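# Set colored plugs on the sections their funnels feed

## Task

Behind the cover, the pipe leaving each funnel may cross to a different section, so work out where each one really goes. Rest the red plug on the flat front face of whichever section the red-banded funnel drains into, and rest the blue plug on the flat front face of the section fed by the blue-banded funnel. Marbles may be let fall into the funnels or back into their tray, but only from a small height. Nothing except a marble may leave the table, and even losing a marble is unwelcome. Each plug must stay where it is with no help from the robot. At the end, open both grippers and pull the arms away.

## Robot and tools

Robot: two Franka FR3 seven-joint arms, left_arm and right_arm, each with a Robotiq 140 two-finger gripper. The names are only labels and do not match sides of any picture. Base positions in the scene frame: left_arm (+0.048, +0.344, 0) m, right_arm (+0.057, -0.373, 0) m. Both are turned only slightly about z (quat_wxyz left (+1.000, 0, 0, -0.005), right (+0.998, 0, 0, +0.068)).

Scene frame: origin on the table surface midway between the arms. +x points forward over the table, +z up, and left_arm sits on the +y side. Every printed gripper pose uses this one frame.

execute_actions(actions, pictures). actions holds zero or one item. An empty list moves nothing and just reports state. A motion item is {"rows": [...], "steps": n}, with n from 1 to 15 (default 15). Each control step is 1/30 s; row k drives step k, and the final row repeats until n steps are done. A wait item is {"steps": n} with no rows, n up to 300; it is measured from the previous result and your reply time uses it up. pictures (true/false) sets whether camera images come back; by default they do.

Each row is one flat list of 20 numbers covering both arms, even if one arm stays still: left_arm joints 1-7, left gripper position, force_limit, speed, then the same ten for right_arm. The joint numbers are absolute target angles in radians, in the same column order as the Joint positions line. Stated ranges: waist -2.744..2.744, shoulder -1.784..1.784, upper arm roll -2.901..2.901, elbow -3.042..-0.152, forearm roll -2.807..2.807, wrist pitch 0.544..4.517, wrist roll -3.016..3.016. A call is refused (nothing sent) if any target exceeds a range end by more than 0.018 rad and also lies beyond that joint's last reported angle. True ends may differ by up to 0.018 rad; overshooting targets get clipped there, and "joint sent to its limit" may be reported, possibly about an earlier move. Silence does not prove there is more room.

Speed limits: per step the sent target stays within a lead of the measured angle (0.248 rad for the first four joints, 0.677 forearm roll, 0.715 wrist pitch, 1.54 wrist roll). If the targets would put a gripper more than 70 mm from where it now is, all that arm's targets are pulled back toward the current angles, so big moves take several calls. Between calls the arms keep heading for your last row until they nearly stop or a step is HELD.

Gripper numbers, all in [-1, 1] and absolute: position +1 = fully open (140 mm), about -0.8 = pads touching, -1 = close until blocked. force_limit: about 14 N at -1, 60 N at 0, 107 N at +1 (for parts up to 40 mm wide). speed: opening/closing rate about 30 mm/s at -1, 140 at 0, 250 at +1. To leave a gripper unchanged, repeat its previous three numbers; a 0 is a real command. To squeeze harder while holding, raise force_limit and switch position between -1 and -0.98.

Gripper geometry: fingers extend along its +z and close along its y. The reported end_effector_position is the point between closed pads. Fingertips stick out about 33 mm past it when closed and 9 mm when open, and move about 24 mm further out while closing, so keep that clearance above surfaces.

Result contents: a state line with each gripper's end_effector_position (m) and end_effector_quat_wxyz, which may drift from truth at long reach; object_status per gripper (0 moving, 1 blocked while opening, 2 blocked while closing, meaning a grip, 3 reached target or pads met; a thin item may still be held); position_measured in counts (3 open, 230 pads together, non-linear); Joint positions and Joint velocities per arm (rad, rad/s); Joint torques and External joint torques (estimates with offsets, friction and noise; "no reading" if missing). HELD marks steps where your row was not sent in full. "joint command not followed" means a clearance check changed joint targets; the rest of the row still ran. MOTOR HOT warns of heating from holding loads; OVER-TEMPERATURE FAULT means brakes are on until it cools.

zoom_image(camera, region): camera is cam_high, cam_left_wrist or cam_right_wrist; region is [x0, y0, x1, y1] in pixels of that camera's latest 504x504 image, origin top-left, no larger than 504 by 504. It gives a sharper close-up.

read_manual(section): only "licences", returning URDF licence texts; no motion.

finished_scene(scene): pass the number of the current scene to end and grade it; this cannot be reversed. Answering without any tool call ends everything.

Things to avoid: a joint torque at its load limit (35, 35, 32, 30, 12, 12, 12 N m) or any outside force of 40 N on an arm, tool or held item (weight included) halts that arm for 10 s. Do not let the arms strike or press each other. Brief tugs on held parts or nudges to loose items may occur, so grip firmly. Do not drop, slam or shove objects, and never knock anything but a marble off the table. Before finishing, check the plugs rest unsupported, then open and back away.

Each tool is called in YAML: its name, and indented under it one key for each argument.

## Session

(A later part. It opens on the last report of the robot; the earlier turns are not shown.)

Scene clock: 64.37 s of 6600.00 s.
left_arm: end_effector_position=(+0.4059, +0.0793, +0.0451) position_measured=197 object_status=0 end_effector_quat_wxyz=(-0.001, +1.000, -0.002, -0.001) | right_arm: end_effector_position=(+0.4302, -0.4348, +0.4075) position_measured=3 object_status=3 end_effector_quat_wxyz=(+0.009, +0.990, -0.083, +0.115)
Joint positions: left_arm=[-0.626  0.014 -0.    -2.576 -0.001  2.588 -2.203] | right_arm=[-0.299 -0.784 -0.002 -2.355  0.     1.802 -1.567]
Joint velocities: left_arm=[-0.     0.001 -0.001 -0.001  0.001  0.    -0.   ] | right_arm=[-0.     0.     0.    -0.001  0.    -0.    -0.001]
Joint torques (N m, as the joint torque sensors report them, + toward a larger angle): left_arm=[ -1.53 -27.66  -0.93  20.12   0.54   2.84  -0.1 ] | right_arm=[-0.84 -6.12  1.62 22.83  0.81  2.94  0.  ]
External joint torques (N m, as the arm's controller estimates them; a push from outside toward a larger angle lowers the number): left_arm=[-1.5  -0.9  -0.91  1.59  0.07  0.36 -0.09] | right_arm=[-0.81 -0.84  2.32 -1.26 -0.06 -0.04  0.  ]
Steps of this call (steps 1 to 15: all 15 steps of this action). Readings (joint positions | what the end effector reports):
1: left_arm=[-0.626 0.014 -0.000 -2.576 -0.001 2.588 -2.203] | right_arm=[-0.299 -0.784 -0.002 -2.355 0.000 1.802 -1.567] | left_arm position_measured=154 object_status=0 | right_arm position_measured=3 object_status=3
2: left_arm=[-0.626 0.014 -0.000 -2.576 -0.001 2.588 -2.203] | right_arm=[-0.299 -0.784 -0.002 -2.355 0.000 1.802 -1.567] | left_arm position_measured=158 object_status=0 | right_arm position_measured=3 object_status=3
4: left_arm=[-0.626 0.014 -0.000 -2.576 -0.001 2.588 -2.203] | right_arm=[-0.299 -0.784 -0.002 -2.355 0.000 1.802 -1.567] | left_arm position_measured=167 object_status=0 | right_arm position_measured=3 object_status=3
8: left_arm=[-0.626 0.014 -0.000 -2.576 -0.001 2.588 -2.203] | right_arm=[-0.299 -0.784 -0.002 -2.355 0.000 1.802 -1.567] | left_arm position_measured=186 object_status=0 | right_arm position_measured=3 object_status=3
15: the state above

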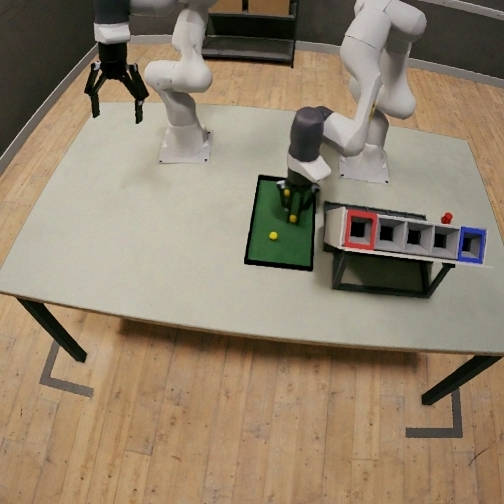

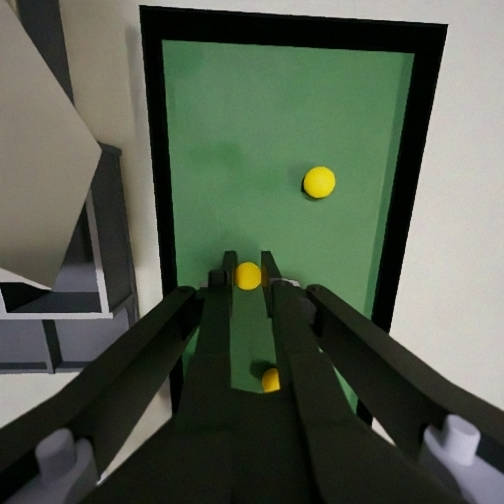

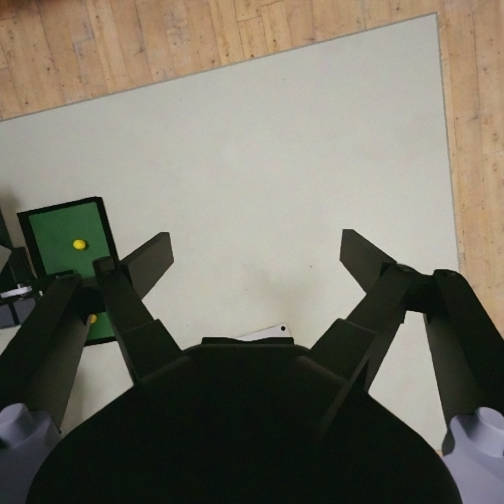

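execute_actions:
  actions:
    - {"rows":[[-0.628,-0.187,0,-2.475,0,2.288,-2.207,-1,-0.6,-0.5,-0.3,-0.785,0,-2.356,0,1.8,-1.571,1,0,0]]}
  pictures: false

execute_actions:
  actions:
    - {"rows":[[-0.628,-0.244,0,-1.61,0,1.366,-2.207,-1,-0.6,-0.5,-0.3,-0.785,0,-2.356,0,1.8,-1.571,1,0,0]]}
  pictures: false

execute_actions:
  actions:
    - {"steps":30}
  pictures: false

execute_actions:
  actions:
    - {"rows":[[-0.213,-0.035,0,-1.379,0,1.344,-1.794,-1,-0.6,-0.5,-0.3,-0.785,0,-2.356,0,1.8,-1.571,1,0,0]]}
  pictures: false

execute_actions:
  actions:
    - {"steps":25}

Scene clock: 70.17 s of 6600.00 s.
left_arm: end_effector_position=(+0.4190, +0.0696, +0.1534) position_measured=197 object_status=2 end_effector_quat_wxyz=(+0.008, +1.000, -0.002, +0.010) | right_arm: end_effector_position=(+0.4301, -0.4348, +0.4074) position_measured=3 object_status=3 end_effector_quat_wxyz=(+0.009, +0.990, -0.083, +0.115)
Joint positions: left_arm=[-0.626 -0.189 -0.    -2.474 -0.001  2.31  -2.203] | right_arm=[-0.299 -0.784 -0.002 -2.355  0.     1.802 -1.567]
Joint velocities: left_arm=[-0.001  0.003  0.    -0.008 -0.001 -0.121  0.001] | right_arm=[ 0.001 -0.     0.    -0.    -0.    -0.     0.001]
Joint torques (N m, as the joint torque sensors report them, + toward a larger angle): left_arm=[ -0.75 -22.8   -0.89  22.96   0.97   2.43  -0.05] | right_arm=[-0.41 -5.82  1.9  22.86  0.83  2.88 -0.09]
External joint torques (N m, as the arm's controller estimates them; a push from outside toward a larger angle lowers the number): left_arm=[-0.7   1.32 -0.64  0.08  0.28 -0.24 -0.05] | right_arm=[-0.41 -0.56  2.56 -1.23 -0.05 -0.11 -0.1 ]
Steps of this call (steps 1 to 15: the robot went on to your last target; steps 16 to 90: nothing new was sent; then 2.30 s passed at rest; steps 91 to 105: all 15 steps of this action). Readings (joint positions | what the end effector reports):
91: left_arm=[-0.626 -0.003 -0.000 -2.570 -0.001 2.550 -2.203] | right_arm=[-0.299 -0.784 -0.002 -2.355 0.000 1.802 -1.567] | left_arm position_measured=197 object_status=2 | right_arm position_measured=3 object_status=3
92: left_arm=[-0.626 -0.037 -0.000 -2.556 -0.001 2.514 -2.203] | right_arm=[-0.299 -0.784 -0.002 -2.355 0.000 1.802 -1.567] | left_arm position_measured=197 object_status=2 | right_arm position_measured=3 object_status=3
94: left_arm=[-0.626 -0.112 -0.000 -2.516 -0.001 2.446 -2.203] | right_arm=[-0.299 -0.784 -0.002 -2.355 0.000 1.802 -1.567] | left_arm position_measured=197 object_status=2 | right_arm position_measured=3 object_status=3
98: left_arm=[-0.626 -0.188 -0.000 -2.470 -0.001 2.368 -2.203] | right_arm=[-0.299 -0.784 -0.002 -2.355 0.000 1.802 -1.567] | left_arm position_measured=197 object_status=2 | right_arm position_measured=3 object_status=3
105: the state above

Scene clock: 70.67 s of 6600.00 s.
left_arm: end_effector_position=(+0.4282, +0.0626, +0.4116) position_measured=197 object_status=2 end_effector_quat_wxyz=(-0.008, +1.000, -0.002, -0.011) | right_arm: end_effector_position=(+0.4301, -0.4348, +0.4074) position_measured=3 object_status=3 end_effector_quat_wxyz=(+0.009, +0.990, -0.083, +0.115)
Joint positions: left_arm=[-0.626 -0.231 -0.    -1.827 -0.001  1.569 -2.203] | right_arm=[-0.299 -0.784 -0.002 -2.355  0.     1.802 -1.567]
Joint velocities: left_arm=[-0.001 -0.077  0.     1.517  0.001 -0.693 -0.001] | right_arm=[-0.    -0.001 -0.001  0.002 -0.001  0.001 -0.   ]
Joint torques (N m, as the joint torque sensors report them, + toward a larger angle): left_arm=[ -0.11 -24.44  -0.96  19.26   0.88   0.4    0.04] | right_arm=[-0.31 -5.44  1.86 22.99  0.7   2.84 -0.07]
External joint torques (N m, as the arm's controller estimates them; a push from outside toward a larger angle lowers the number): left_arm=[-0.14 -1.31 -0.76  2.61 -0.03 -0.66  0.05] | right_arm=[-0.33 -0.06  2.52 -1.23 -0.18 -0.17 -0.08]
Steps of this call (steps 1 to 15: all 15 steps of this action). Readings (joint positions | what the end effector reports):
1: left_arm=[-0.626 -0.187 -0.000 -2.448 -0.001 2.243 -2.203] | right_arm=[-0.299 -0.784 -0.002 -2.355 0.000 1.802 -1.567] | left_arm position_measured=197 object_status=2 | right_arm position_measured=3 object_status=3
2: left_arm=[-0.626 -0.190 -0.000 -2.412 -0.001 2.178 -2.203] | right_arm=[-0.299 -0.784 -0.002 -2.355 0.000 1.802 -1.567] | left_arm position_measured=197 object_status=2 | right_arm position_measured=3 object_status=3
4: left_arm=[-0.626 -0.202 -0.000 -2.338 -0.001 2.058 -2.203] | right_arm=[-0.299 -0.784 -0.002 -2.355 0.000 1.802 -1.567] | left_arm position_measured=197 object_status=2 | right_arm position_measured=3 object_status=3
8: left_arm=[-0.626 -0.219 -0.000 -2.178 -0.001 1.839 -2.203] | right_arm=[-0.299 -0.784 -0.002 -2.355 0.000 1.802 -1.567] | left_arm position_measured=197 object_status=2 | right_arm position_measured=3 object_status=3
15: the state above

Scene clock: 71.67 s of 6600.00 s.
left_arm: end_effector_position=(+0.4108, +0.0754, +0.5007) position_measured=197 object_status=2 end_effector_quat_wxyz=(+0.002, +1.000, -0.002, +0.002) | right_arm: end_effector_position=(+0.4301, -0.4348, +0.4074) position_measured=3 object_status=3 end_effector_quat_wxyz=(+0.009, +0.990, -0.083, +0.115)
Joint positions: left_arm=[-0.626 -0.245 -0.    -1.61  -0.001  1.369 -2.203] | right_arm=[-0.299 -0.784 -0.002 -2.355  0.     1.802 -1.567]
Joint velocities: left_arm=[ 0.001 -0.     0.001  0.001  0.    -0.003 -0.001] | right_arm=[-0.001  0.     0.001  0.002 -0.001  0.     0.   ]
Joint torques (N m, as the joint torque sensors report them, + toward a larger angle): left_arm=[ -1.39 -19.8   -0.82  23.86   1.01   2.11   0.04] | right_arm=[-0.06 -5.97  1.93 22.91  0.79  2.84 -0.06]
External joint torques (N m, as the arm's controller estimates them; a push from outside toward a larger angle lowers the number): left_arm=[-1.4   1.55 -0.58  1.76  0.13 -0.41  0.04] | right_arm=[-0.07 -0.59  2.57 -1.31 -0.09 -0.18 -0.06]
Steps of this call (steps 1 to 30: the robot went on to your last target). Readings (joint positions | what the end effector reports):
1: left_arm=[-0.626 -0.232 -0.000 -1.773 -0.001 1.542 -2.203] | right_arm=[-0.299 -0.784 -0.002 -2.355 0.000 1.802 -1.567] | left_arm position_measured=197 object_status=2 | right_arm position_measured=3 object_status=3
2: left_arm=[-0.626 -0.234 -0.000 -1.720 -0.001 1.513 -2.203] | right_arm=[-0.299 -0.784 -0.002 -2.355 0.000 1.802 -1.567] | left_arm position_measured=197 object_status=2 | right_arm position_measured=3 object_status=3
4: left_arm=[-0.626 -0.248 -0.000 -1.651 -0.001 1.469 -2.203] | right_arm=[-0.299 -0.784 -0.002 -2.355 0.000 1.802 -1.567] | left_arm position_measured=197 object_status=2 | right_arm position_measured=3 object_status=3
8: left_arm=[-0.626 -0.257 -0.000 -1.611 -0.001 1.416 -2.203] | right_arm=[-0.299 -0.784 -0.002 -2.355 0.000 1.802 -1.567] | left_arm position_measured=197 object_status=2 | right_arm position_measured=3 object_status=3
30: the state above

Scene clock: 72.17 s of 6600.00 s.
left_arm: end_effector_position=(+0.5517, +0.2336, +0.4973) position_measured=197 object_status=2 end_effector_quat_wxyz=(+0.000, +0.998, +0.064, -0.001) | right_arm: end_effector_position=(+0.4301, -0.4348, +0.4074) position_measured=3 object_status=3 end_effector_quat_wxyz=(+0.009, +0.990, -0.083, +0.115)
Joint positions: left_arm=[-0.214 -0.034  0.009 -1.385 -0.     1.35  -1.914] | right_arm=[-0.299 -0.784 -0.002 -2.355  0.     1.802 -1.567]
Joint velocities: left_arm=[ 0.023 -0.001 -0.043  0.063 -0.    -0.019  0.385] | right_arm=[-0.001  0.001  0.001  0.     0.    -0.001  0.   ]
Joint torques (N m, as the joint torque sensors report them, + toward a larger angle): left_arm=[ -0.76 -28.71  -4.66  23.64   0.77   2.22   0.36] | right_arm=[-0.87 -6.25  1.51 22.42  0.81  2.78 -0.05]
External joint torques (N m, as the arm's controller estimates them; a push from outside toward a larger angle lowers the number): left_arm=[ 1.25  0.23 -2.62  2.01  0.24 -0.28  0.36] | right_arm=[-0.88 -1.01  2.16 -1.67 -0.07 -0.21 -0.06]
Steps of this call (steps 1 to 15: all 15 steps of this action). Readings (joint positions | what the end effector reports):
1: left_arm=[-0.597 -0.223 -0.013 -1.574 -0.003 1.362 -2.183] | right_arm=[-0.299 -0.784 -0.002 -2.355 0.000 1.802 -1.567] | left_arm position_measured=197 object_status=2 | right_arm position_measured=3 object_status=3
2: left_arm=[-0.561 -0.195 -0.017 -1.538 -0.004 1.362 -2.162] | right_arm=[-0.299 -0.784 -0.002 -2.355 0.000 1.802 -1.567] | left_arm position_measured=197 object_status=2 | right_arm position_measured=3 object_status=3
4: left_arm=[-0.485 -0.147 -0.017 -1.488 -0.004 1.361 -2.125] | right_arm=[-0.299 -0.784 -0.002 -2.355 0.000 1.802 -1.567] | left_arm position_measured=197 object_status=2 | right_arm position_measured=3 object_status=3
8: left_arm=[-0.326 -0.075 -0.010 -1.425 -0.004 1.358 -2.048] | right_arm=[-0.299 -0.784 -0.002 -2.355 0.000 1.802 -1.567] | left_arm position_measured=197 object_status=2 | right_arm position_measured=3 object_status=3
15: the state above

Scene clock: 73.00 s of 6600.00 s.
left_arm: end_effector_position=(+0.5506, +0.2302, +0.4991) position_measured=197 object_status=2 end_effector_quat_wxyz=(+0.000, +1.000, +0.006, +0.000) | right_arm: end_effector_position=(+0.4301, -0.4348, +0.4074) position_measured=3 object_status=3 end_effector_quat_wxyz=(+0.009, +0.990, -0.083, +0.115)
Joint positions: left_arm=[-0.214 -0.034  0.002 -1.381 -0.     1.347 -1.806] | right_arm=[-0.299 -0.784 -0.002 -2.355  0.     1.802 -1.567]
Joint velocities: left_arm=[-0.001 -0.001 -0.001  0.001 -0.001 -0.     0.027] | right_arm=[ 0.001 -0.     0.    -0.    -0.    -0.    -0.   ]
Joint torques (N m, as the joint torque sensors report them, + toward a larger angle): left_arm=[  0.73 -28.49  -1.6   24.22   0.88   2.15   0.34] | right_arm=[-0.11 -6.03  1.84 22.39  0.74  2.85 -0.03]
External joint torques (N m, as the arm's controller estimates them; a push from outside toward a larger angle lowers the number): left_arm=[ 0.81  0.   -1.48  2.35  0.03 -0.38  0.34] | right_arm=[-0.11 -0.72  2.5  -1.73 -0.13 -0.15 -0.03]
Steps of this call (steps 1 to 25: the robot went on to your last target). Readings (joint positions | what the end effector reports):
1: left_arm=[-0.214 -0.034 0.007 -1.384 -0.000 1.349 -1.902] | right_arm=[-0.299 -0.784 -0.002 -2.355 0.000 1.802 -1.567] | left_arm position_measured=197 object_status=2 | right_arm position_measured=3 object_status=3
2: left_arm=[-0.214 -0.034 0.005 -1.382 -0.000 1.349 -1.892] | right_arm=[-0.299 -0.784 -0.002 -2.355 0.000 1.802 -1.567] | left_arm position_measured=197 object_status=2 | right_arm position_measured=3 object_status=3
4: left_arm=[-0.214 -0.034 0.003 -1.381 -0.000 1.348 -1.873] | right_arm=[-0.299 -0.784 -0.002 -2.355 0.000 1.802 -1.567] | left_arm position_measured=197 object_status=2 | right_arm position_measured=3 object_status=3
8: left_arm=[-0.214 -0.034 0.002 -1.381 -0.000 1.347 -1.846] | right_arm=[-0.299 -0.784 -0.002 -2.355 0.000 1.802 -1.567] | left_arm position_measured=197 object_status=2 | right_arm position_measured=3 object_status=3
25: the state above

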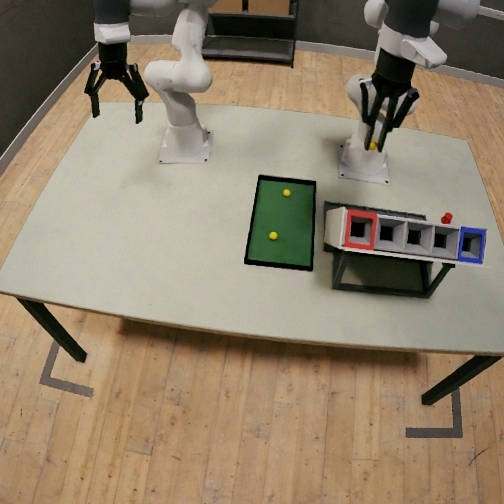

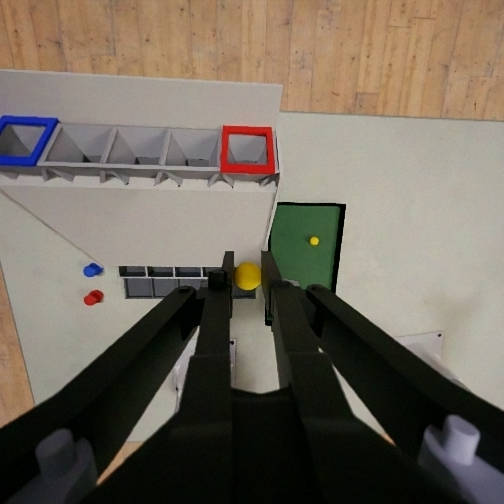

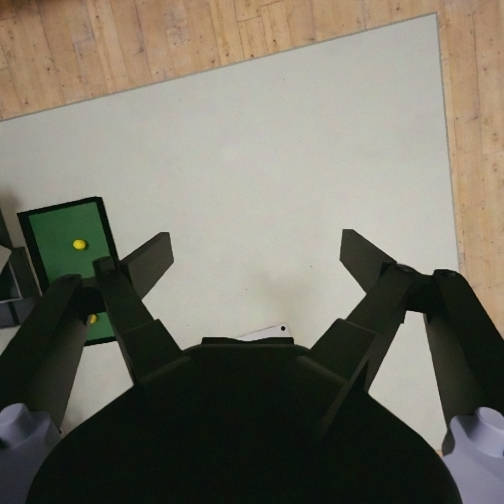

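execute_actions:
  actions:
    - {"rows":[[-0.169,0.239,0,-1.369,0,1.608,-1.75,-1,-0.6,-0.5,-0.3,-0.785,0,-2.356,0,1.8,-1.571,1,0,0]]}
  pictures: false

execute_actions:
  actions:
    - {"steps":15}

Scene clock: 89.73 s of 6600.00 s.
left_arm: end_effector_position=(+0.6394, +0.2330, +0.3698) position_measured=197 object_status=2 end_effector_quat_wxyz=(-0.006, +0.999, +0.010, -0.036) | right_arm: end_effector_position=(+0.4301, -0.4348, +0.4074) position_measured=3 object_status=3 end_effector_quat_wxyz=(+0.009, +0.990, -0.083, +0.115)
Joint positions: left_arm=[-0.174  0.227 -0.    -1.372 -0.002  1.525 -1.775] | right_arm=[-0.299 -0.784 -0.002 -2.355  0.     1.802 -1.567]
Joint velocities: left_arm=[-0.001  0.    -0.001  0.002 -0.     0.    -0.   ] | right_arm=[ 0.002 -0.001 -0.    -0.002  0.     0.001  0.001]
Joint torques (N m, as the joint torque sensors report them, + toward a larger angle): left_arm=[ -0.04 -38.58  -0.28  24.42   0.85   2.67   0.13] | right_arm=[-0.83 -6.01  1.5  22.4   0.8   2.87 -0.04]
External joint torques (N m, as the arm's controller estimates them; a push from outside toward a larger angle lowers the number): left_arm=[-0.01  0.32 -0.48  0.79 -0.03  0.34  0.14] | right_arm=[-0.85 -0.71  2.15 -1.7  -0.08 -0.12 -0.05]
FORCE FAULT: contact force on the left arm reached its limit, and that arm stopped for 10 seconds. The contact can be on any part of that arm, not only on its tool. That arm's remaining commands of this call were not run. That arm holds still and accepts commands again. Move the arm away from the contact; if what it grips holds it there, let go first. Pushing or pulling that hard again can fault the arm again.
The stop of the left arm began at step 102 of this call (marked STOPPED below). From that step on that arm followed nothing that you had sent. 4 of its steps, steps kept back included, did not run and will not run. Nothing is kept back now, and the robot has no last target.
Steps of this call (steps 1 to 30: the robot went on to your last target; steps 31 to 90: nothing new was sent; then 3.33 s passed at rest; steps 91 to 105: all 15 steps of this action; steps 106 to 402: the stop continued). Readings (joint positions | what the end effector reports):
91: left_arm=[-0.210 -0.022 -0.000 -1.371 -0.000 1.363 -1.796] | right_arm=[-0.299 -0.784 -0.002 -2.355 0.000 1.802 -1.567] | left_arm position_measured=197 object_status=2 | right_arm position_measured=3 object_status=3
92: left_arm=[-0.206 0.000 -0.001 -1.364 -0.000 1.383 -1.795] | right_arm=[-0.299 -0.784 -0.002 -2.355 0.000 1.802 -1.567] | left_arm position_measured=197 object_status=2 | right_arm position_measured=3 object_status=3
94: left_arm=[-0.197 0.057 -0.001 -1.360 -0.000 1.420 -1.791] | right_arm=[-0.299 -0.784 -0.002 -2.355 0.000 1.802 -1.567] | left_arm position_measured=197 object_status=2 | right_arm position_measured=3 object_status=3
98: left_arm=[-0.180 0.182 -0.001 -1.365 -0.000 1.503 -1.781] | right_arm=[-0.299 -0.784 -0.002 -2.355 0.000 1.802 -1.567] | left_arm position_measured=197 object_status=2 | right_arm position_measured=3 object_status=3
102: left_arm=[-0.174 0.223 -0.000 -1.368 -0.002 1.525 -1.775] | right_arm=[-0.299 -0.784 -0.002 -2.355 0.000 1.802 -1.567] | left_arm position_measured=197 object_status=2 | right_arm position_measured=3 object_status=3 STOPPED (the left arm)
402: the state above

Scene clock: 89.77 s of 6600.00 s.
left_arm: end_effector_position=(+0.6394, +0.2330, +0.3698) position_measured=197 object_status=2 end_effector_quat_wxyz=(-0.006, +0.999, +0.010, -0.036) | right_arm: end_effector_position=(+0.4301, -0.4348, +0.4074) position_measured=3 object_status=3 end_effector_quat_wxyz=(+0.009, +0.990, -0.083, +0.115)
Joint positions: left_arm=[-0.174  0.227 -0.    -1.372 -0.002  1.525 -1.775] | right_arm=[-0.299 -0.784 -0.002 -2.355  0.     1.802 -1.567]
Joint velocities: left_arm=[-0.     0.003 -0.001  0.001 -0.001 -0.     0.001] | right_arm=[ 0.001  0.001 -0.     0.     0.    -0.    -0.001]
Joint torques (N m, as the joint torque sensors report them, + toward a larger angle): left_arm=[ -0.16 -38.04  -0.23  24.77   0.75   2.66   0.11] | right_arm=[-0.38 -5.79  1.21 22.93  0.8   2.83 -0.1 ]
External joint torques (N m, as the arm's controller estimates them; a push from outside toward a larger angle lowers the number): left_arm=[-0.18  0.63 -0.46  1.31 -0.13  0.34  0.12] | right_arm=[-0.36 -0.48  1.9  -1.25 -0.08 -0.18 -0.11]
A stop began in an earlier call of the same reply, so what this call sent did not run. Send another action.
Steps of this call (step 1: nothing new was sent). Readings (joint positions | what the end effector reports):
1: the state above

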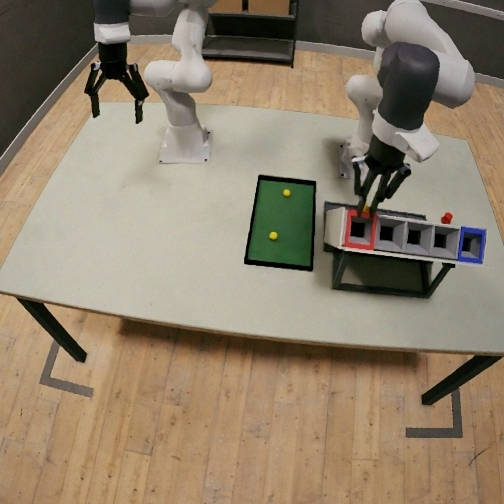

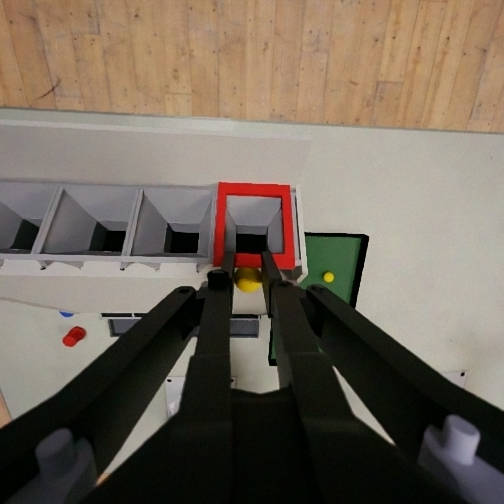

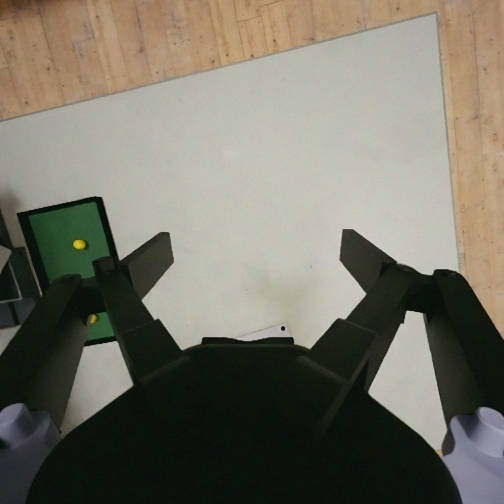

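execute_actions:
  actions:
    - {"rows":[[-0.172,0.2,0,-1.3,0,1.48,-1.76,-1,-0.6,-0.5,-0.3,-0.785,0,-2.356,0,1.8,-1.571,1,0,0]]}
  pictures: false

execute_actions:
  actions:
    - {"rows":[[-0.17,0.26,0,-1.2,0,1.496,-1.751,-1,-0.6,-0.5,-0.3,-0.785,0,-2.356,0,1.8,-1.571,1,0,0]]}
  pictures: false

execute_actions:
  actions:
    - {"rows":[[-0.17,0.318,0,-1.178,0,1.496,-1.751,-1,-0.6,-0.5,-0.3,-0.785,0,-2.356,0,1.8,-1.571,1,0,0]]}

Scene clock: 94.97 s of 6600.00 s.
left_arm: end_effector_position=(+0.6415, +0.2326, +0.4178) position_measured=197 object_status=2 end_effector_quat_wxyz=(+0.000, +1.000, +0.005, -0.006) | right_arm: end_effector_position=(+0.4301, -0.4349, +0.4074) position_measured=3 object_status=3 end_effector_quat_wxyz=(+0.009, +0.990, -0.083, +0.115)
Joint positions: left_arm=[-0.174  0.198 -0.    -1.299 -0.002  1.485 -1.766] | right_arm=[-0.299 -0.784 -0.002 -2.355  0.     1.802 -1.567]
Joint velocities: left_arm=[-0.001  0.008  0.001 -0.     0.001 -0.016  0.005] | right_arm=[-0.001 -0.001  0.    -0.001 -0.     0.    -0.001]
Joint torques (N m, as the joint torque sensors report them, + toward a larger angle): left_arm=[  0.65 -36.52  -0.14  23.49   1.27   2.18   0.24] | right_arm=[-0.15 -5.2   1.24 22.08  0.82  2.85 -0.05]
External joint torques (N m, as the arm's controller estimates them; a push from outside toward a larger angle lowers the number): left_arm=[ 0.64  1.66 -0.35  0.01  0.38 -0.34  0.24] | right_arm=[-0.11  0.18  1.95 -2.08 -0.06 -0.15 -0.06]
Steps of this call (steps 1 to 90: nothing new was sent; then 1.70 s passed at rest; steps 91 to 105: all 15 steps of this action). Readings (joint positions | what the end effector reports):
91: left_arm=[-0.174 0.230 -0.000 -1.358 -0.002 1.516 -1.774] | right_arm=[-0.299 -0.784 -0.002 -2.355 0.000 1.802 -1.567] | left_arm position_measured=197 object_status=2 | right_arm position_measured=3 object_status=3
92: left_arm=[-0.174 0.227 -0.000 -1.343 -0.002 1.510 -1.773] | right_arm=[-0.299 -0.784 -0.002 -2.355 0.000 1.802 -1.567] | left_arm position_measured=197 object_status=2 | right_arm position_measured=3 object_status=3
94: left_arm=[-0.174 0.213 -0.000 -1.319 -0.002 1.501 -1.771] | right_arm=[-0.299 -0.784 -0.002 -2.355 0.000 1.802 -1.567] | left_arm position_measured=197 object_status=2 | right_arm position_measured=3 object_status=3
98: left_arm=[-0.174 0.195 -0.000 -1.300 -0.002 1.493 -1.769] | right_arm=[-0.299 -0.784 -0.002 -2.355 0.000 1.802 -1.567] | left_arm position_measured=197 object_status=2 | right_arm position_measured=3 object_status=3
105: the state above

Scene clock: 95.47 s of 6600.00 s.
left_arm: end_effector_position=(+0.6684, +0.2287, +0.4264) position_measured=197 object_status=2 end_effector_quat_wxyz=(+0.004, +1.000, +0.002, +0.016) | right_arm: end_effector_position=(+0.4301, -0.4349, +0.4074) position_measured=3 object_status=3 end_effector_quat_wxyz=(+0.009, +0.990, -0.083, +0.115)
Joint positions: left_arm=[-0.172  0.258 -0.    -1.202 -0.002  1.493 -1.757] | right_arm=[-0.299 -0.784 -0.002 -2.355  0.     1.802 -1.567]
Joint velocities: left_arm=[ 0.    -0.    -0.001  0.003 -0.001  0.002  0.006] | right_arm=[ 0.     0.     0.002 -0.    -0.    -0.001  0.001]
Joint torques (N m, as the joint torque sensors report them, + toward a larger angle): left_arm=[  0.95 -37.79   0.11  26.42   1.25   2.86   0.39] | right_arm=[-1.33 -5.62  1.64 22.46  0.84  2.95 -0.08]
External joint torques (N m, as the arm's controller estimates them; a push from outside toward a larger angle lowers the number): left_arm=[ 1.02  1.23 -0.09  3.6   0.39  0.28  0.39] | right_arm=[-1.37 -0.3   2.26 -1.67 -0.04 -0.06 -0.08]
Steps of this call (steps 1 to 15: all 15 steps of this action). Readings (joint positions | what the end effector reports):
1: left_arm=[-0.174 0.213 -0.000 -1.271 -0.002 1.484 -1.765] | right_arm=[-0.299 -0.784 -0.002 -2.355 0.000 1.802 -1.567] | left_arm position_measured=197 object_status=2 | right_arm position_measured=3 object_status=3
2: left_arm=[-0.173 0.228 -0.000 -1.247 -0.002 1.487 -1.764] | right_arm=[-0.299 -0.784 -0.002 -2.355 0.000 1.802 -1.567] | left_arm position_measured=197 object_status=2 | right_arm position_measured=3 object_status=3
4: left_arm=[-0.173 0.245 -0.000 -1.221 -0.002 1.490 -1.762] | right_arm=[-0.299 -0.784 -0.002 -2.355 0.000 1.802 -1.567] | left_arm position_measured=197 object_status=2 | right_arm position_measured=3 object_status=3
8: left_arm=[-0.172 0.257 -0.000 -1.206 -0.002 1.492 -1.760] | right_arm=[-0.299 -0.784 -0.002 -2.355 0.000 1.802 -1.567] | left_arm position_measured=197 object_status=2 | right_arm position_measured=3 object_status=3
15: the state above

Scene clock: 95.97 s of 6600.00 s.
left_arm: end_effector_position=(+0.6781, +0.2270, +0.3972) position_measured=197 object_status=2 end_effector_quat_wxyz=(+0.001, +1.000, +0.001, -0.003) | right_arm: end_effector_position=(+0.4301, -0.4349, +0.4074) position_measured=3 object_status=3 end_effector_quat_wxyz=(+0.009, +0.990, -0.083, +0.115)
Joint positions: left_arm=[-0.172  0.32  -0.    -1.18  -0.002  1.495 -1.755] | right_arm=[-0.299 -0.784 -0.002 -2.355  0.     1.802 -1.567]
Joint velocities: left_arm=[ 0.001 -0.002 -0.     0.002  0.001 -0.001  0.002] | right_arm=[ 0.002  0.001  0.    -0.002  0.     0.001 -0.   ]
Joint torques (N m, as the joint torque sensors report them, + toward a larger angle): left_arm=[  1.77 -43.34  -0.21  26.25   1.28   2.67   0.46] | right_arm=[-0.42 -6.21  1.72 23.41  0.82  2.99 -0.07]
External joint torques (N m, as the arm's controller estimates them; a push from outside toward a larger angle lowers the number): left_arm=[ 1.67 -2.34 -0.6   3.29  0.4   0.19  0.46] | right_arm=[-0.46 -1.04  2.34 -0.61 -0.06  0.   -0.07]
Steps of this call (steps 1 to 15: all 15 steps of this action). Readings (joint positions | what the end effector reports):
1: left_arm=[-0.172 0.267 -0.000 -1.191 -0.002 1.493 -1.757] | right_arm=[-0.299 -0.784 -0.002 -2.355 0.000 1.802 -1.567] | left_arm position_measured=197 object_status=2 | right_arm position_measured=3 object_status=3
2: left_arm=[-0.172 0.278 -0.000 -1.184 -0.002 1.494 -1.757] | right_arm=[-0.299 -0.784 -0.002 -2.355 0.000 1.802 -1.567] | left_arm position_measured=197 object_status=2 | right_arm position_measured=3 object_status=3
4: left_arm=[-0.172 0.299 -0.000 -1.181 -0.002 1.495 -1.756] | right_arm=[-0.299 -0.784 -0.002 -2.355 0.000 1.802 -1.567] | left_arm position_measured=197 object_status=2 | right_arm position_measured=3 object_status=3
8: left_arm=[-0.172 0.320 -0.000 -1.182 -0.002 1.495 -1.756] | right_arm=[-0.299 -0.784 -0.002 -2.355 0.000 1.802 -1.567] | left_arm position_measured=197 object_status=2 | right_arm position_measured=3 object_status=3
15: the state above

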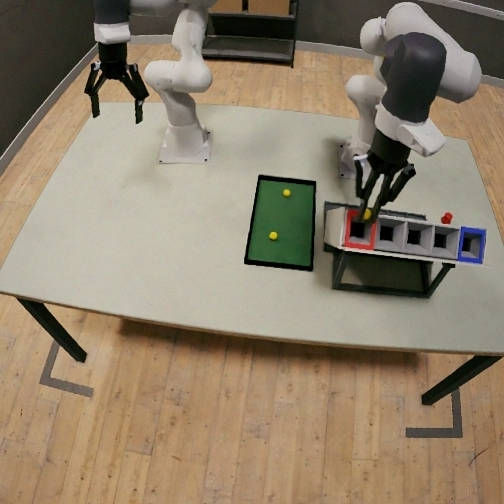

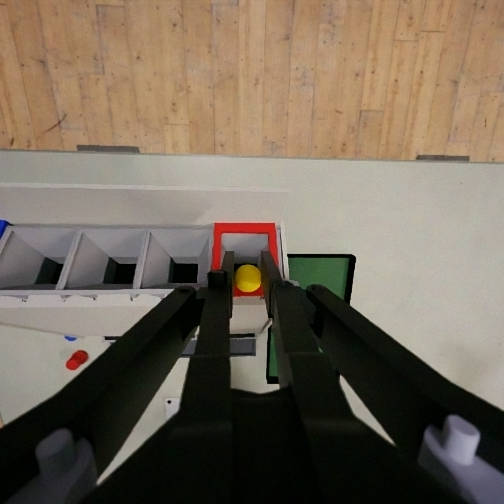

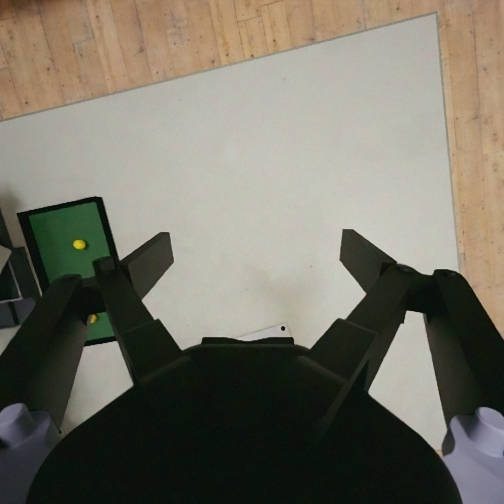

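execute_actions:
  actions:
    - {"rows":[[-0.17,0.318,0,-1.178,0,1.496,-1.751,-0.3,-0.6,-0.5,-0.3,-0.785,0,-2.356,0,1.8,-1.571,1,0,0]],"steps":10}
  pictures: false

execute_actions:
  actions:
    - {"rows":[[-0.213,-0.035,0,-1.379,0,1.344,-1.794,-0.2,-0.6,-0.5,-0.3,-0.785,0,-2.356,0,1.8,-1.571,1,0,0]]}
  pictures: false

execute_actions:
  actions:
    - {"rows":[[-0.623,-0.244,0,-1.61,0,1.366,-2.204,-0.2,-0.6,-0.5,-0.3,-0.785,0,-2.356,0,1.8,-1.571,1,0,0]]}
  pictures: false

execute_actions:
  actions:
    - {"steps":15}

execute_actions:
  actions:
    - {"rows":[[-0.623,0.056,0,-2.19,0,2.246,-2.204,-0.2,-0.6,-0.5,-0.3,-0.785,0,-2.356,0,1.8,-1.571,1,0,0]]}
  pictures: false

execute_actions:
  actions:
    - {"steps":35}

Scene clock: 102.93 s of 6600.00 s.
left_arm: end_effector_position=(+0.6782, +0.2270, +0.3976) position_measured=167 object_status=0 end_effector_quat_wxyz=(+0.001, +1.000, +0.001, -0.003) | right_arm: end_effector_position=(+0.4301, -0.4349, +0.4074) position_measured=3 object_status=3 end_effector_quat_wxyz=(+0.009, +0.990, -0.083, +0.115)
Joint positions: left_arm=[-0.172  0.32  -0.    -1.179 -0.002  1.495 -1.755] | right_arm=[-0.299 -0.784 -0.002 -2.355  0.     1.802 -1.567]
Joint velocities: left_arm=[-0.001  0.001  0.001  0.    -0.001 -0.001  0.   ] | right_arm=[-0.    -0.    -0.001 -0.001  0.002  0.     0.001]
Joint torques (N m, as the joint torque sensors report them, + toward a larger angle): left_arm=[  1.39 -42.76  -0.43  26.43   1.29   2.74   0.36] | right_arm=[-0.56 -6.46  2.3  22.57  0.82  2.92  0.  ]
External joint torques (N m, as the arm's controller estimates them; a push from outside toward a larger angle lowers the number): left_arm=[ 1.46 -1.5  -0.69  3.34  0.42  0.24  0.36] | right_arm=[-0.52 -1.11  3.02 -1.59 -0.05 -0.08  0.  ]
Steps of this call (steps 1 to 15: the robot went on to your last target; steps 16 to 90: nothing new was sent; then 3.63 s passed at rest; steps 91 to 100: all 10 steps of this action). Readings (joint positions | what the end effector reports):
91: left_arm=[-0.172 0.320 -0.000 -1.180 -0.002 1.495 -1.755] | right_arm=[-0.299 -0.784 -0.002 -2.355 0.000 1.802 -1.567] | left_arm position_measured=197 object_status=0 | right_arm position_measured=3 object_status=3
92: left_arm=[-0.172 0.320 -0.000 -1.179 -0.002 1.495 -1.755] | right_arm=[-0.299 -0.784 -0.002 -2.355 0.000 1.802 -1.567] | left_arm position_measured=197 object_status=0 | right_arm position_measured=3 object_status=3
94: left_arm=[-0.172 0.320 -0.000 -1.179 -0.002 1.495 -1.755] | right_arm=[-0.299 -0.784 -0.002 -2.355 0.000 1.802 -1.567] | left_arm position_measured=184 object_status=0 | right_arm position_measured=3 object_status=3
98: left_arm=[-0.172 0.320 -0.000 -1.179 -0.002 1.495 -1.755] | right_arm=[-0.299 -0.784 -0.002 -2.355 0.000 1.802 -1.567] | left_arm position_measured=167 object_status=0 | right_arm position_measured=3 object_status=3
100: the state above

Scene clock: 103.43 s of 6600.00 s.
left_arm: end_effector_position=(+0.5548, +0.2294, +0.5115) position_measured=154 object_status=3 end_effector_quat_wxyz=(+0.005, +1.000, -0.006, +0.018) | right_arm: end_effector_position=(+0.4301, -0.4349, +0.4074) position_measured=3 object_status=3 end_effector_quat_wxyz=(+0.009, +0.990, -0.083, +0.115)
Joint positions: left_arm=[-0.211 -0.045 -0.    -1.369 -0.002  1.361 -1.781] | right_arm=[-0.299 -0.784 -0.002 -2.355  0.     1.802 -1.567]
Joint velocities: left_arm=[ 0.     0.076  0.001 -0.096  0.    -0.085 -0.029] | right_arm=[-0.001 -0.001  0.     0.001 -0.001 -0.     0.   ]
Joint torques (N m, as the joint torque sensors report them, + toward a larger angle): left_arm=[ -1.99 -25.59   0.12  22.24   1.32   2.29   0.01] | right_arm=[-0.84 -5.56  1.28 21.56  0.8   2.85  0.01]
External joint torques (N m, as the arm's controller estimates them; a push from outside toward a larger angle lowers the number): left_arm=[-1.97  1.16  0.19  0.94  0.49 -0.35  0.01] | right_arm=[-0.83 -0.22  1.95 -2.6  -0.07 -0.15  0.  ]
Steps of this call (steps 1 to 15: all 15 steps of this action). Readings (joint positions | what the end effector reports):
1: left_arm=[-0.175 0.295 0.002 -1.218 -0.002 1.484 -1.757] | right_arm=[-0.299 -0.784 -0.002 -2.355 0.000 1.802 -1.567] | left_arm position_measured=167 object_status=0 | right_arm position_measured=3 object_status=3
2: left_arm=[-0.180 0.261 0.002 -1.256 -0.002 1.468 -1.758] | right_arm=[-0.299 -0.784 -0.002 -2.355 0.000 1.802 -1.567] | left_arm position_measured=163 object_status=0 | right_arm position_measured=3 object_status=3
4: left_arm=[-0.191 0.186 0.002 -1.305 -0.002 1.442 -1.762] | right_arm=[-0.299 -0.784 -0.002 -2.355 0.000 1.802 -1.567] | left_arm position_measured=155 object_status=0 | right_arm position_measured=3 object_status=3
8: left_arm=[-0.206 0.024 0.000 -1.356 -0.002 1.396 -1.770] | right_arm=[-0.299 -0.784 -0.002 -2.355 0.000 1.802 -1.567] | left_arm position_measured=154 object_status=0 | right_arm position_measured=3 object_status=3
15: the state above

Scene clock: 103.93 s of 6600.00 s.
left_arm: end_effector_position=(+0.4100, +0.0746, +0.5017) position_measured=154 object_status=3 end_effector_quat_wxyz=(+0.000, +0.998, -0.064, +0.002) | right_arm: end_effector_position=(+0.4301, -0.4349, +0.4074) position_measured=3 object_status=3 end_effector_quat_wxyz=(+0.009, +0.990, -0.083, +0.115)
Joint positions: left_arm=[-0.62  -0.243 -0.008 -1.604 -0.001  1.365 -2.082] | right_arm=[-0.299 -0.784 -0.002 -2.355  0.     1.802 -1.567]
Joint velocities: left_arm=[-0.018 -0.013  0.062 -0.038 -0.001  0.    -0.392] | right_arm=[ 0.    -0.001 -0.001  0.001 -0.     0.    -0.001]
Joint torques (N m, as the joint torque sensors report them, + toward a larger angle): left_arm=[ -1.45 -19.82   1.27  21.64   0.93   2.76  -0.19] | right_arm=[-0.62 -5.88  2.16 22.84  0.84  2.86  0.01]
External joint torques (N m, as the arm's controller estimates them; a push from outside toward a larger angle lowers the number): left_arm=[-2.11 -0.04  0.71  0.32 -0.11  0.26 -0.19] | right_arm=[-0.62 -0.41  2.86 -1.41 -0.04 -0.15  0.01]
Steps of this call (steps 1 to 15: all 15 steps of this action). Readings (joint positions | what the end effector reports):
1: left_arm=[-0.236 -0.064 0.013 -1.406 0.000 1.364 -1.801] | right_arm=[-0.299 -0.784 -0.002 -2.355 0.000 1.802 -1.567] | left_arm position_measured=154 object_status=3 | right_arm position_measured=3 object_status=3
2: left_arm=[-0.269 -0.087 0.017 -1.442 0.001 1.363 -1.821] | right_arm=[-0.299 -0.784 -0.002 -2.355 0.000 1.802 -1.567] | left_arm position_measured=154 object_status=3 | right_arm position_measured=3 object_status=3
4: left_arm=[-0.346 -0.130 0.015 -1.495 0.001 1.363 -1.859] | right_arm=[-0.299 -0.784 -0.002 -2.355 0.000 1.802 -1.567] | left_arm position_measured=154 object_status=3 | right_arm position_measured=3 object_status=3
8: left_arm=[-0.519 -0.199 0.006 -1.568 0.001 1.365 -1.946] | right_arm=[-0.299 -0.784 -0.002 -2.355 0.000 1.802 -1.567] | left_arm position_measured=154 object_status=3 | right_arm position_measured=3 object_status=3
15: the state above

Scene clock: 104.43 s of 6600.00 s.
left_arm: end_effector_position=(+0.4112, +0.0773, +0.5000) position_measured=154 object_status=3 end_effector_quat_wxyz=(-0.000, +1.000, -0.013, -0.000) | right_arm: end_effector_position=(+0.4301, -0.4349, +0.4074) position_measured=3 object_status=3 end_effector_quat_wxyz=(+0.009, +0.990, -0.083, +0.115)
Joint positions: left_arm=[-0.621 -0.243 -0.002 -1.608 -0.001  1.365 -2.177] | right_arm=[-0.299 -0.784 -0.002 -2.355  0.     1.802 -1.567]
Joint velocities: left_arm=[-0.001  0.001  0.     0.001  0.001  0.001 -0.076] | right_arm=[ 0.     0.    -0.001  0.     0.001 -0.001 -0.   ]
Joint torques (N m, as the joint torque sensors report them, + toward a larger angle): left_arm=[ -1.41 -21.2    0.36  22.41   0.95   2.7   -0.14] | right_arm=[-0.36 -5.64  0.99 21.98  0.72  2.95  0.08]
External joint torques (N m, as the arm's controller estimates them; a push from outside toward a larger angle lowers the number): left_arm=[-1.34  0.14  0.66  0.35  0.07  0.2  -0.14] | right_arm=[-0.37 -0.28  1.66 -2.17 -0.16 -0.05  0.07]
Steps of this call (steps 1 to 15: the robot went on to your last target). Readings (joint positions | what the end effector reports):
1: left_arm=[-0.621 -0.243 -0.006 -1.606 -0.001 1.365 -2.094] | right_arm=[-0.299 -0.784 -0.002 -2.355 0.000 1.802 -1.567] | left_arm position_measured=154 object_status=3 | right_arm position_measured=3 object_status=3
2: left_arm=[-0.621 -0.243 -0.004 -1.607 -0.001 1.365 -2.105] | right_arm=[-0.299 -0.784 -0.002 -2.355 0.000 1.802 -1.567] | left_arm position_measured=154 object_status=3 | right_arm position_measured=3 object_status=3
4: left_arm=[-0.621 -0.243 -0.002 -1.608 -0.001 1.365 -2.124] | right_arm=[-0.299 -0.784 -0.002 -2.355 0.000 1.802 -1.567] | left_arm position_measured=154 object_status=3 | right_arm position_measured=3 object_status=3
8: left_arm=[-0.621 -0.243 -0.002 -1.608 -0.001 1.365 -2.151] | right_arm=[-0.299 -0.784 -0.002 -2.355 0.000 1.802 -1.567] | left_arm position_measured=154 object_status=3 | right_arm position_measured=3 object_status=3
15: the state above

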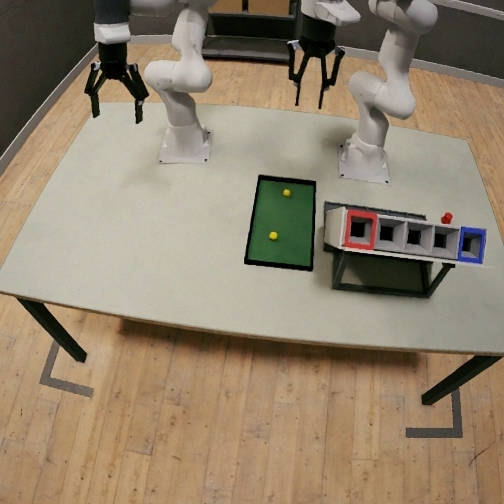

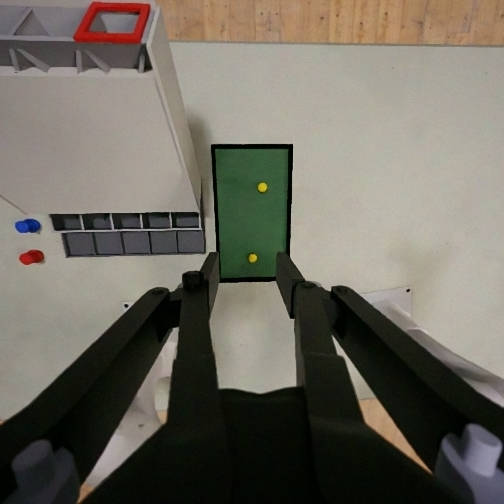

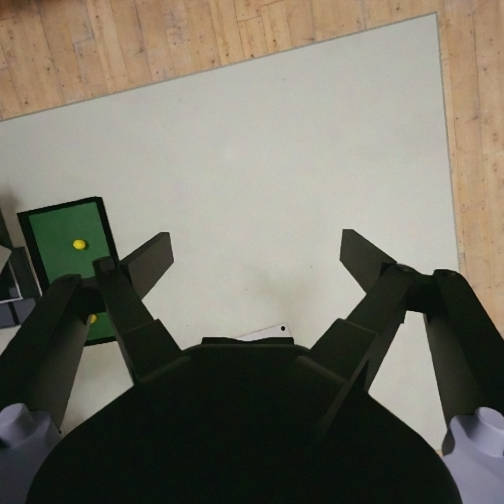

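Scene clock: 104.93 s of 6600.00 s.
left_arm: end_effector_position=(+0.4723, +0.0326, +0.2418) position_measured=154 object_status=3 end_effector_quat_wxyz=(-0.024, +0.999, -0.009, -0.034) | right_arm: end_effector_position=(+0.4301, -0.4349, +0.4074) position_measured=3 object_status=3 end_effector_quat_wxyz=(+0.009, +0.990, -0.083, +0.115)
Joint positions: left_arm=[-0.621 -0.003 -0.002 -1.997 -0.001  1.911 -2.184] | right_arm=[-0.299 -0.784 -0.002 -2.355  0.     1.802 -1.567]
Joint velocities: left_arm=[ 0.001  0.425 -0.    -1.251 -0.     1.05  -0.025] | right_arm=[-0.001  0.    -0.001  0.     0.001  0.    -0.001]
Joint torques (N m, as the joint torque sensors report them, + toward a larger angle): left_arm=[ -0.83 -35.46  -0.35  29.99   0.78   3.38   0.02] | right_arm=[-0.91 -5.93  2.05 22.74  0.78  2.85 -0.06]
External joint torques (N m, as the arm's controller estimates them; a push from outside toward a larger angle lowers the number): left_arm=[-0.99  1.08 -0.51  0.89 -0.01  0.77  0.03] | right_arm=[-0.89 -0.66  2.76 -1.37 -0.1  -0.14 -0.07]
Steps of this call (steps 1 to 15: all 15 steps of this action). Readings (joint positions | what the end effector reports):
1: left_arm=[-0.621 -0.240 -0.002 -1.618 -0.001 1.395 -2.178] | right_arm=[-0.299 -0.784 -0.002 -2.355 0.000 1.802 -1.567] | left_arm position_measured=154 object_status=3 | right_arm position_measured=3 object_status=3
2: left_arm=[-0.621 -0.229 -0.002 -1.633 -0.001 1.428 -2.178] | right_arm=[-0.299 -0.784 -0.002 -2.355 0.000 1.802 -1.567] | left_arm position_measured=154 object_status=3 | right_arm position_measured=3 object_status=3
4: left_arm=[-0.621 -0.196 -0.002 -1.669 -0.001 1.496 -2.179] | right_arm=[-0.299 -0.784 -0.002 -2.355 0.000 1.802 -1.567] | left_arm position_measured=154 object_status=3 | right_arm position_measured=3 object_status=3
8: left_arm=[-0.621 -0.118 -0.002 -1.756 -0.001 1.638 -2.180] | right_arm=[-0.299 -0.784 -0.002 -2.355 0.000 1.802 -1.567] | left_arm position_measured=154 object_status=3 | right_arm position_measured=3 object_status=3
15: the state above

Scene clock: 106.10 s of 6600.00 s.
left_arm: end_effector_position=(+0.4814, +0.0260, +0.1484) position_measured=154 object_status=3 end_effector_quat_wxyz=(-0.001, +1.000, -0.002, -0.002) | right_arm: end_effector_position=(+0.4301, -0.4349, +0.4074) position_measured=3 object_status=3 end_effector_quat_wxyz=(+0.009, +0.990, -0.083, +0.115)
Joint positions: left_arm=[-0.621  0.058 -0.001 -2.19  -0.001  2.243 -2.2  ] | right_arm=[-0.299 -0.784 -0.002 -2.355  0.     1.802 -1.567]
Joint velocities: left_arm=[ 0.001  0.    -0.    -0.001 -0.001  0.003 -0.001] | right_arm=[-0.     0.001  0.    -0.001 -0.001  0.     0.001]
Joint torques (N m, as the joint torque sensors report them, + toward a larger angle): left_arm=[ -1.05 -33.21   1.27  25.03   0.72   2.8   -0.07] | right_arm=[-0.28 -5.95  2.28 22.33  0.79  2.95 -0.05]
External joint torques (N m, as the arm's controller estimates them; a push from outside toward a larger angle lowers the number): left_arm=[-1.08 -0.93  1.18  2.49  0.01  0.33 -0.06] | right_arm=[-0.29 -0.61  2.9  -1.78 -0.09 -0.04 -0.06]
Steps of this call (steps 1 to 35: the robot went on to your last target). Readings (joint positions | what the end effector reports):
1: left_arm=[-0.621 0.011 -0.002 -2.042 -0.001 1.954 -2.185] | right_arm=[-0.299 -0.784 -0.002 -2.355 0.000 1.802 -1.567] | left_arm position_measured=154 object_status=3 | right_arm position_measured=3 object_status=3
2: left_arm=[-0.621 0.025 -0.002 -2.089 -0.001 2.005 -2.187] | right_arm=[-0.299 -0.784 -0.002 -2.355 0.000 1.802 -1.567] | left_arm position_measured=154 object_status=3 | right_arm position_measured=3 object_status=3
4: left_arm=[-0.621 0.054 -0.002 -2.155 -0.001 2.080 -2.189] | right_arm=[-0.299 -0.784 -0.002 -2.355 0.000 1.802 -1.567] | left_arm position_measured=154 object_status=3 | right_arm position_measured=3 object_status=3
8: left_arm=[-0.621 0.067 -0.002 -2.191 -0.001 2.165 -2.193] | right_arm=[-0.299 -0.784 -0.002 -2.355 0.000 1.802 -1.567] | left_arm position_measured=154 object_status=3 | right_arm position_measured=3 object_status=3
35: the state above

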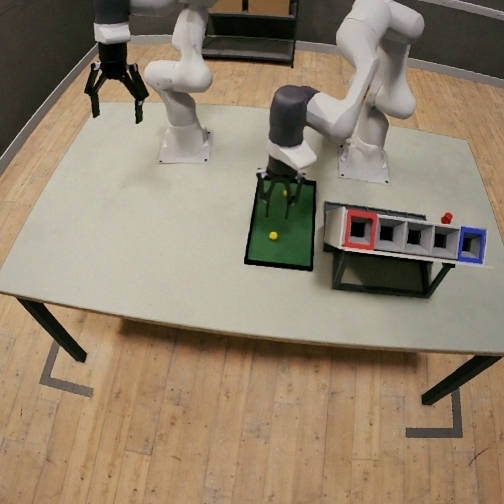

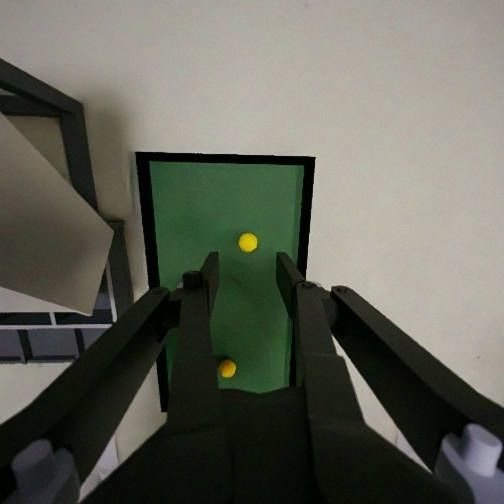

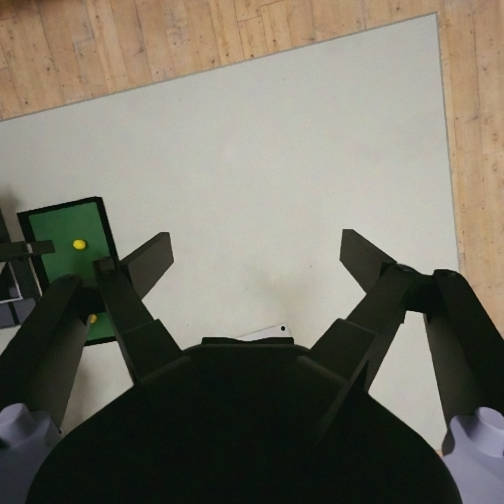

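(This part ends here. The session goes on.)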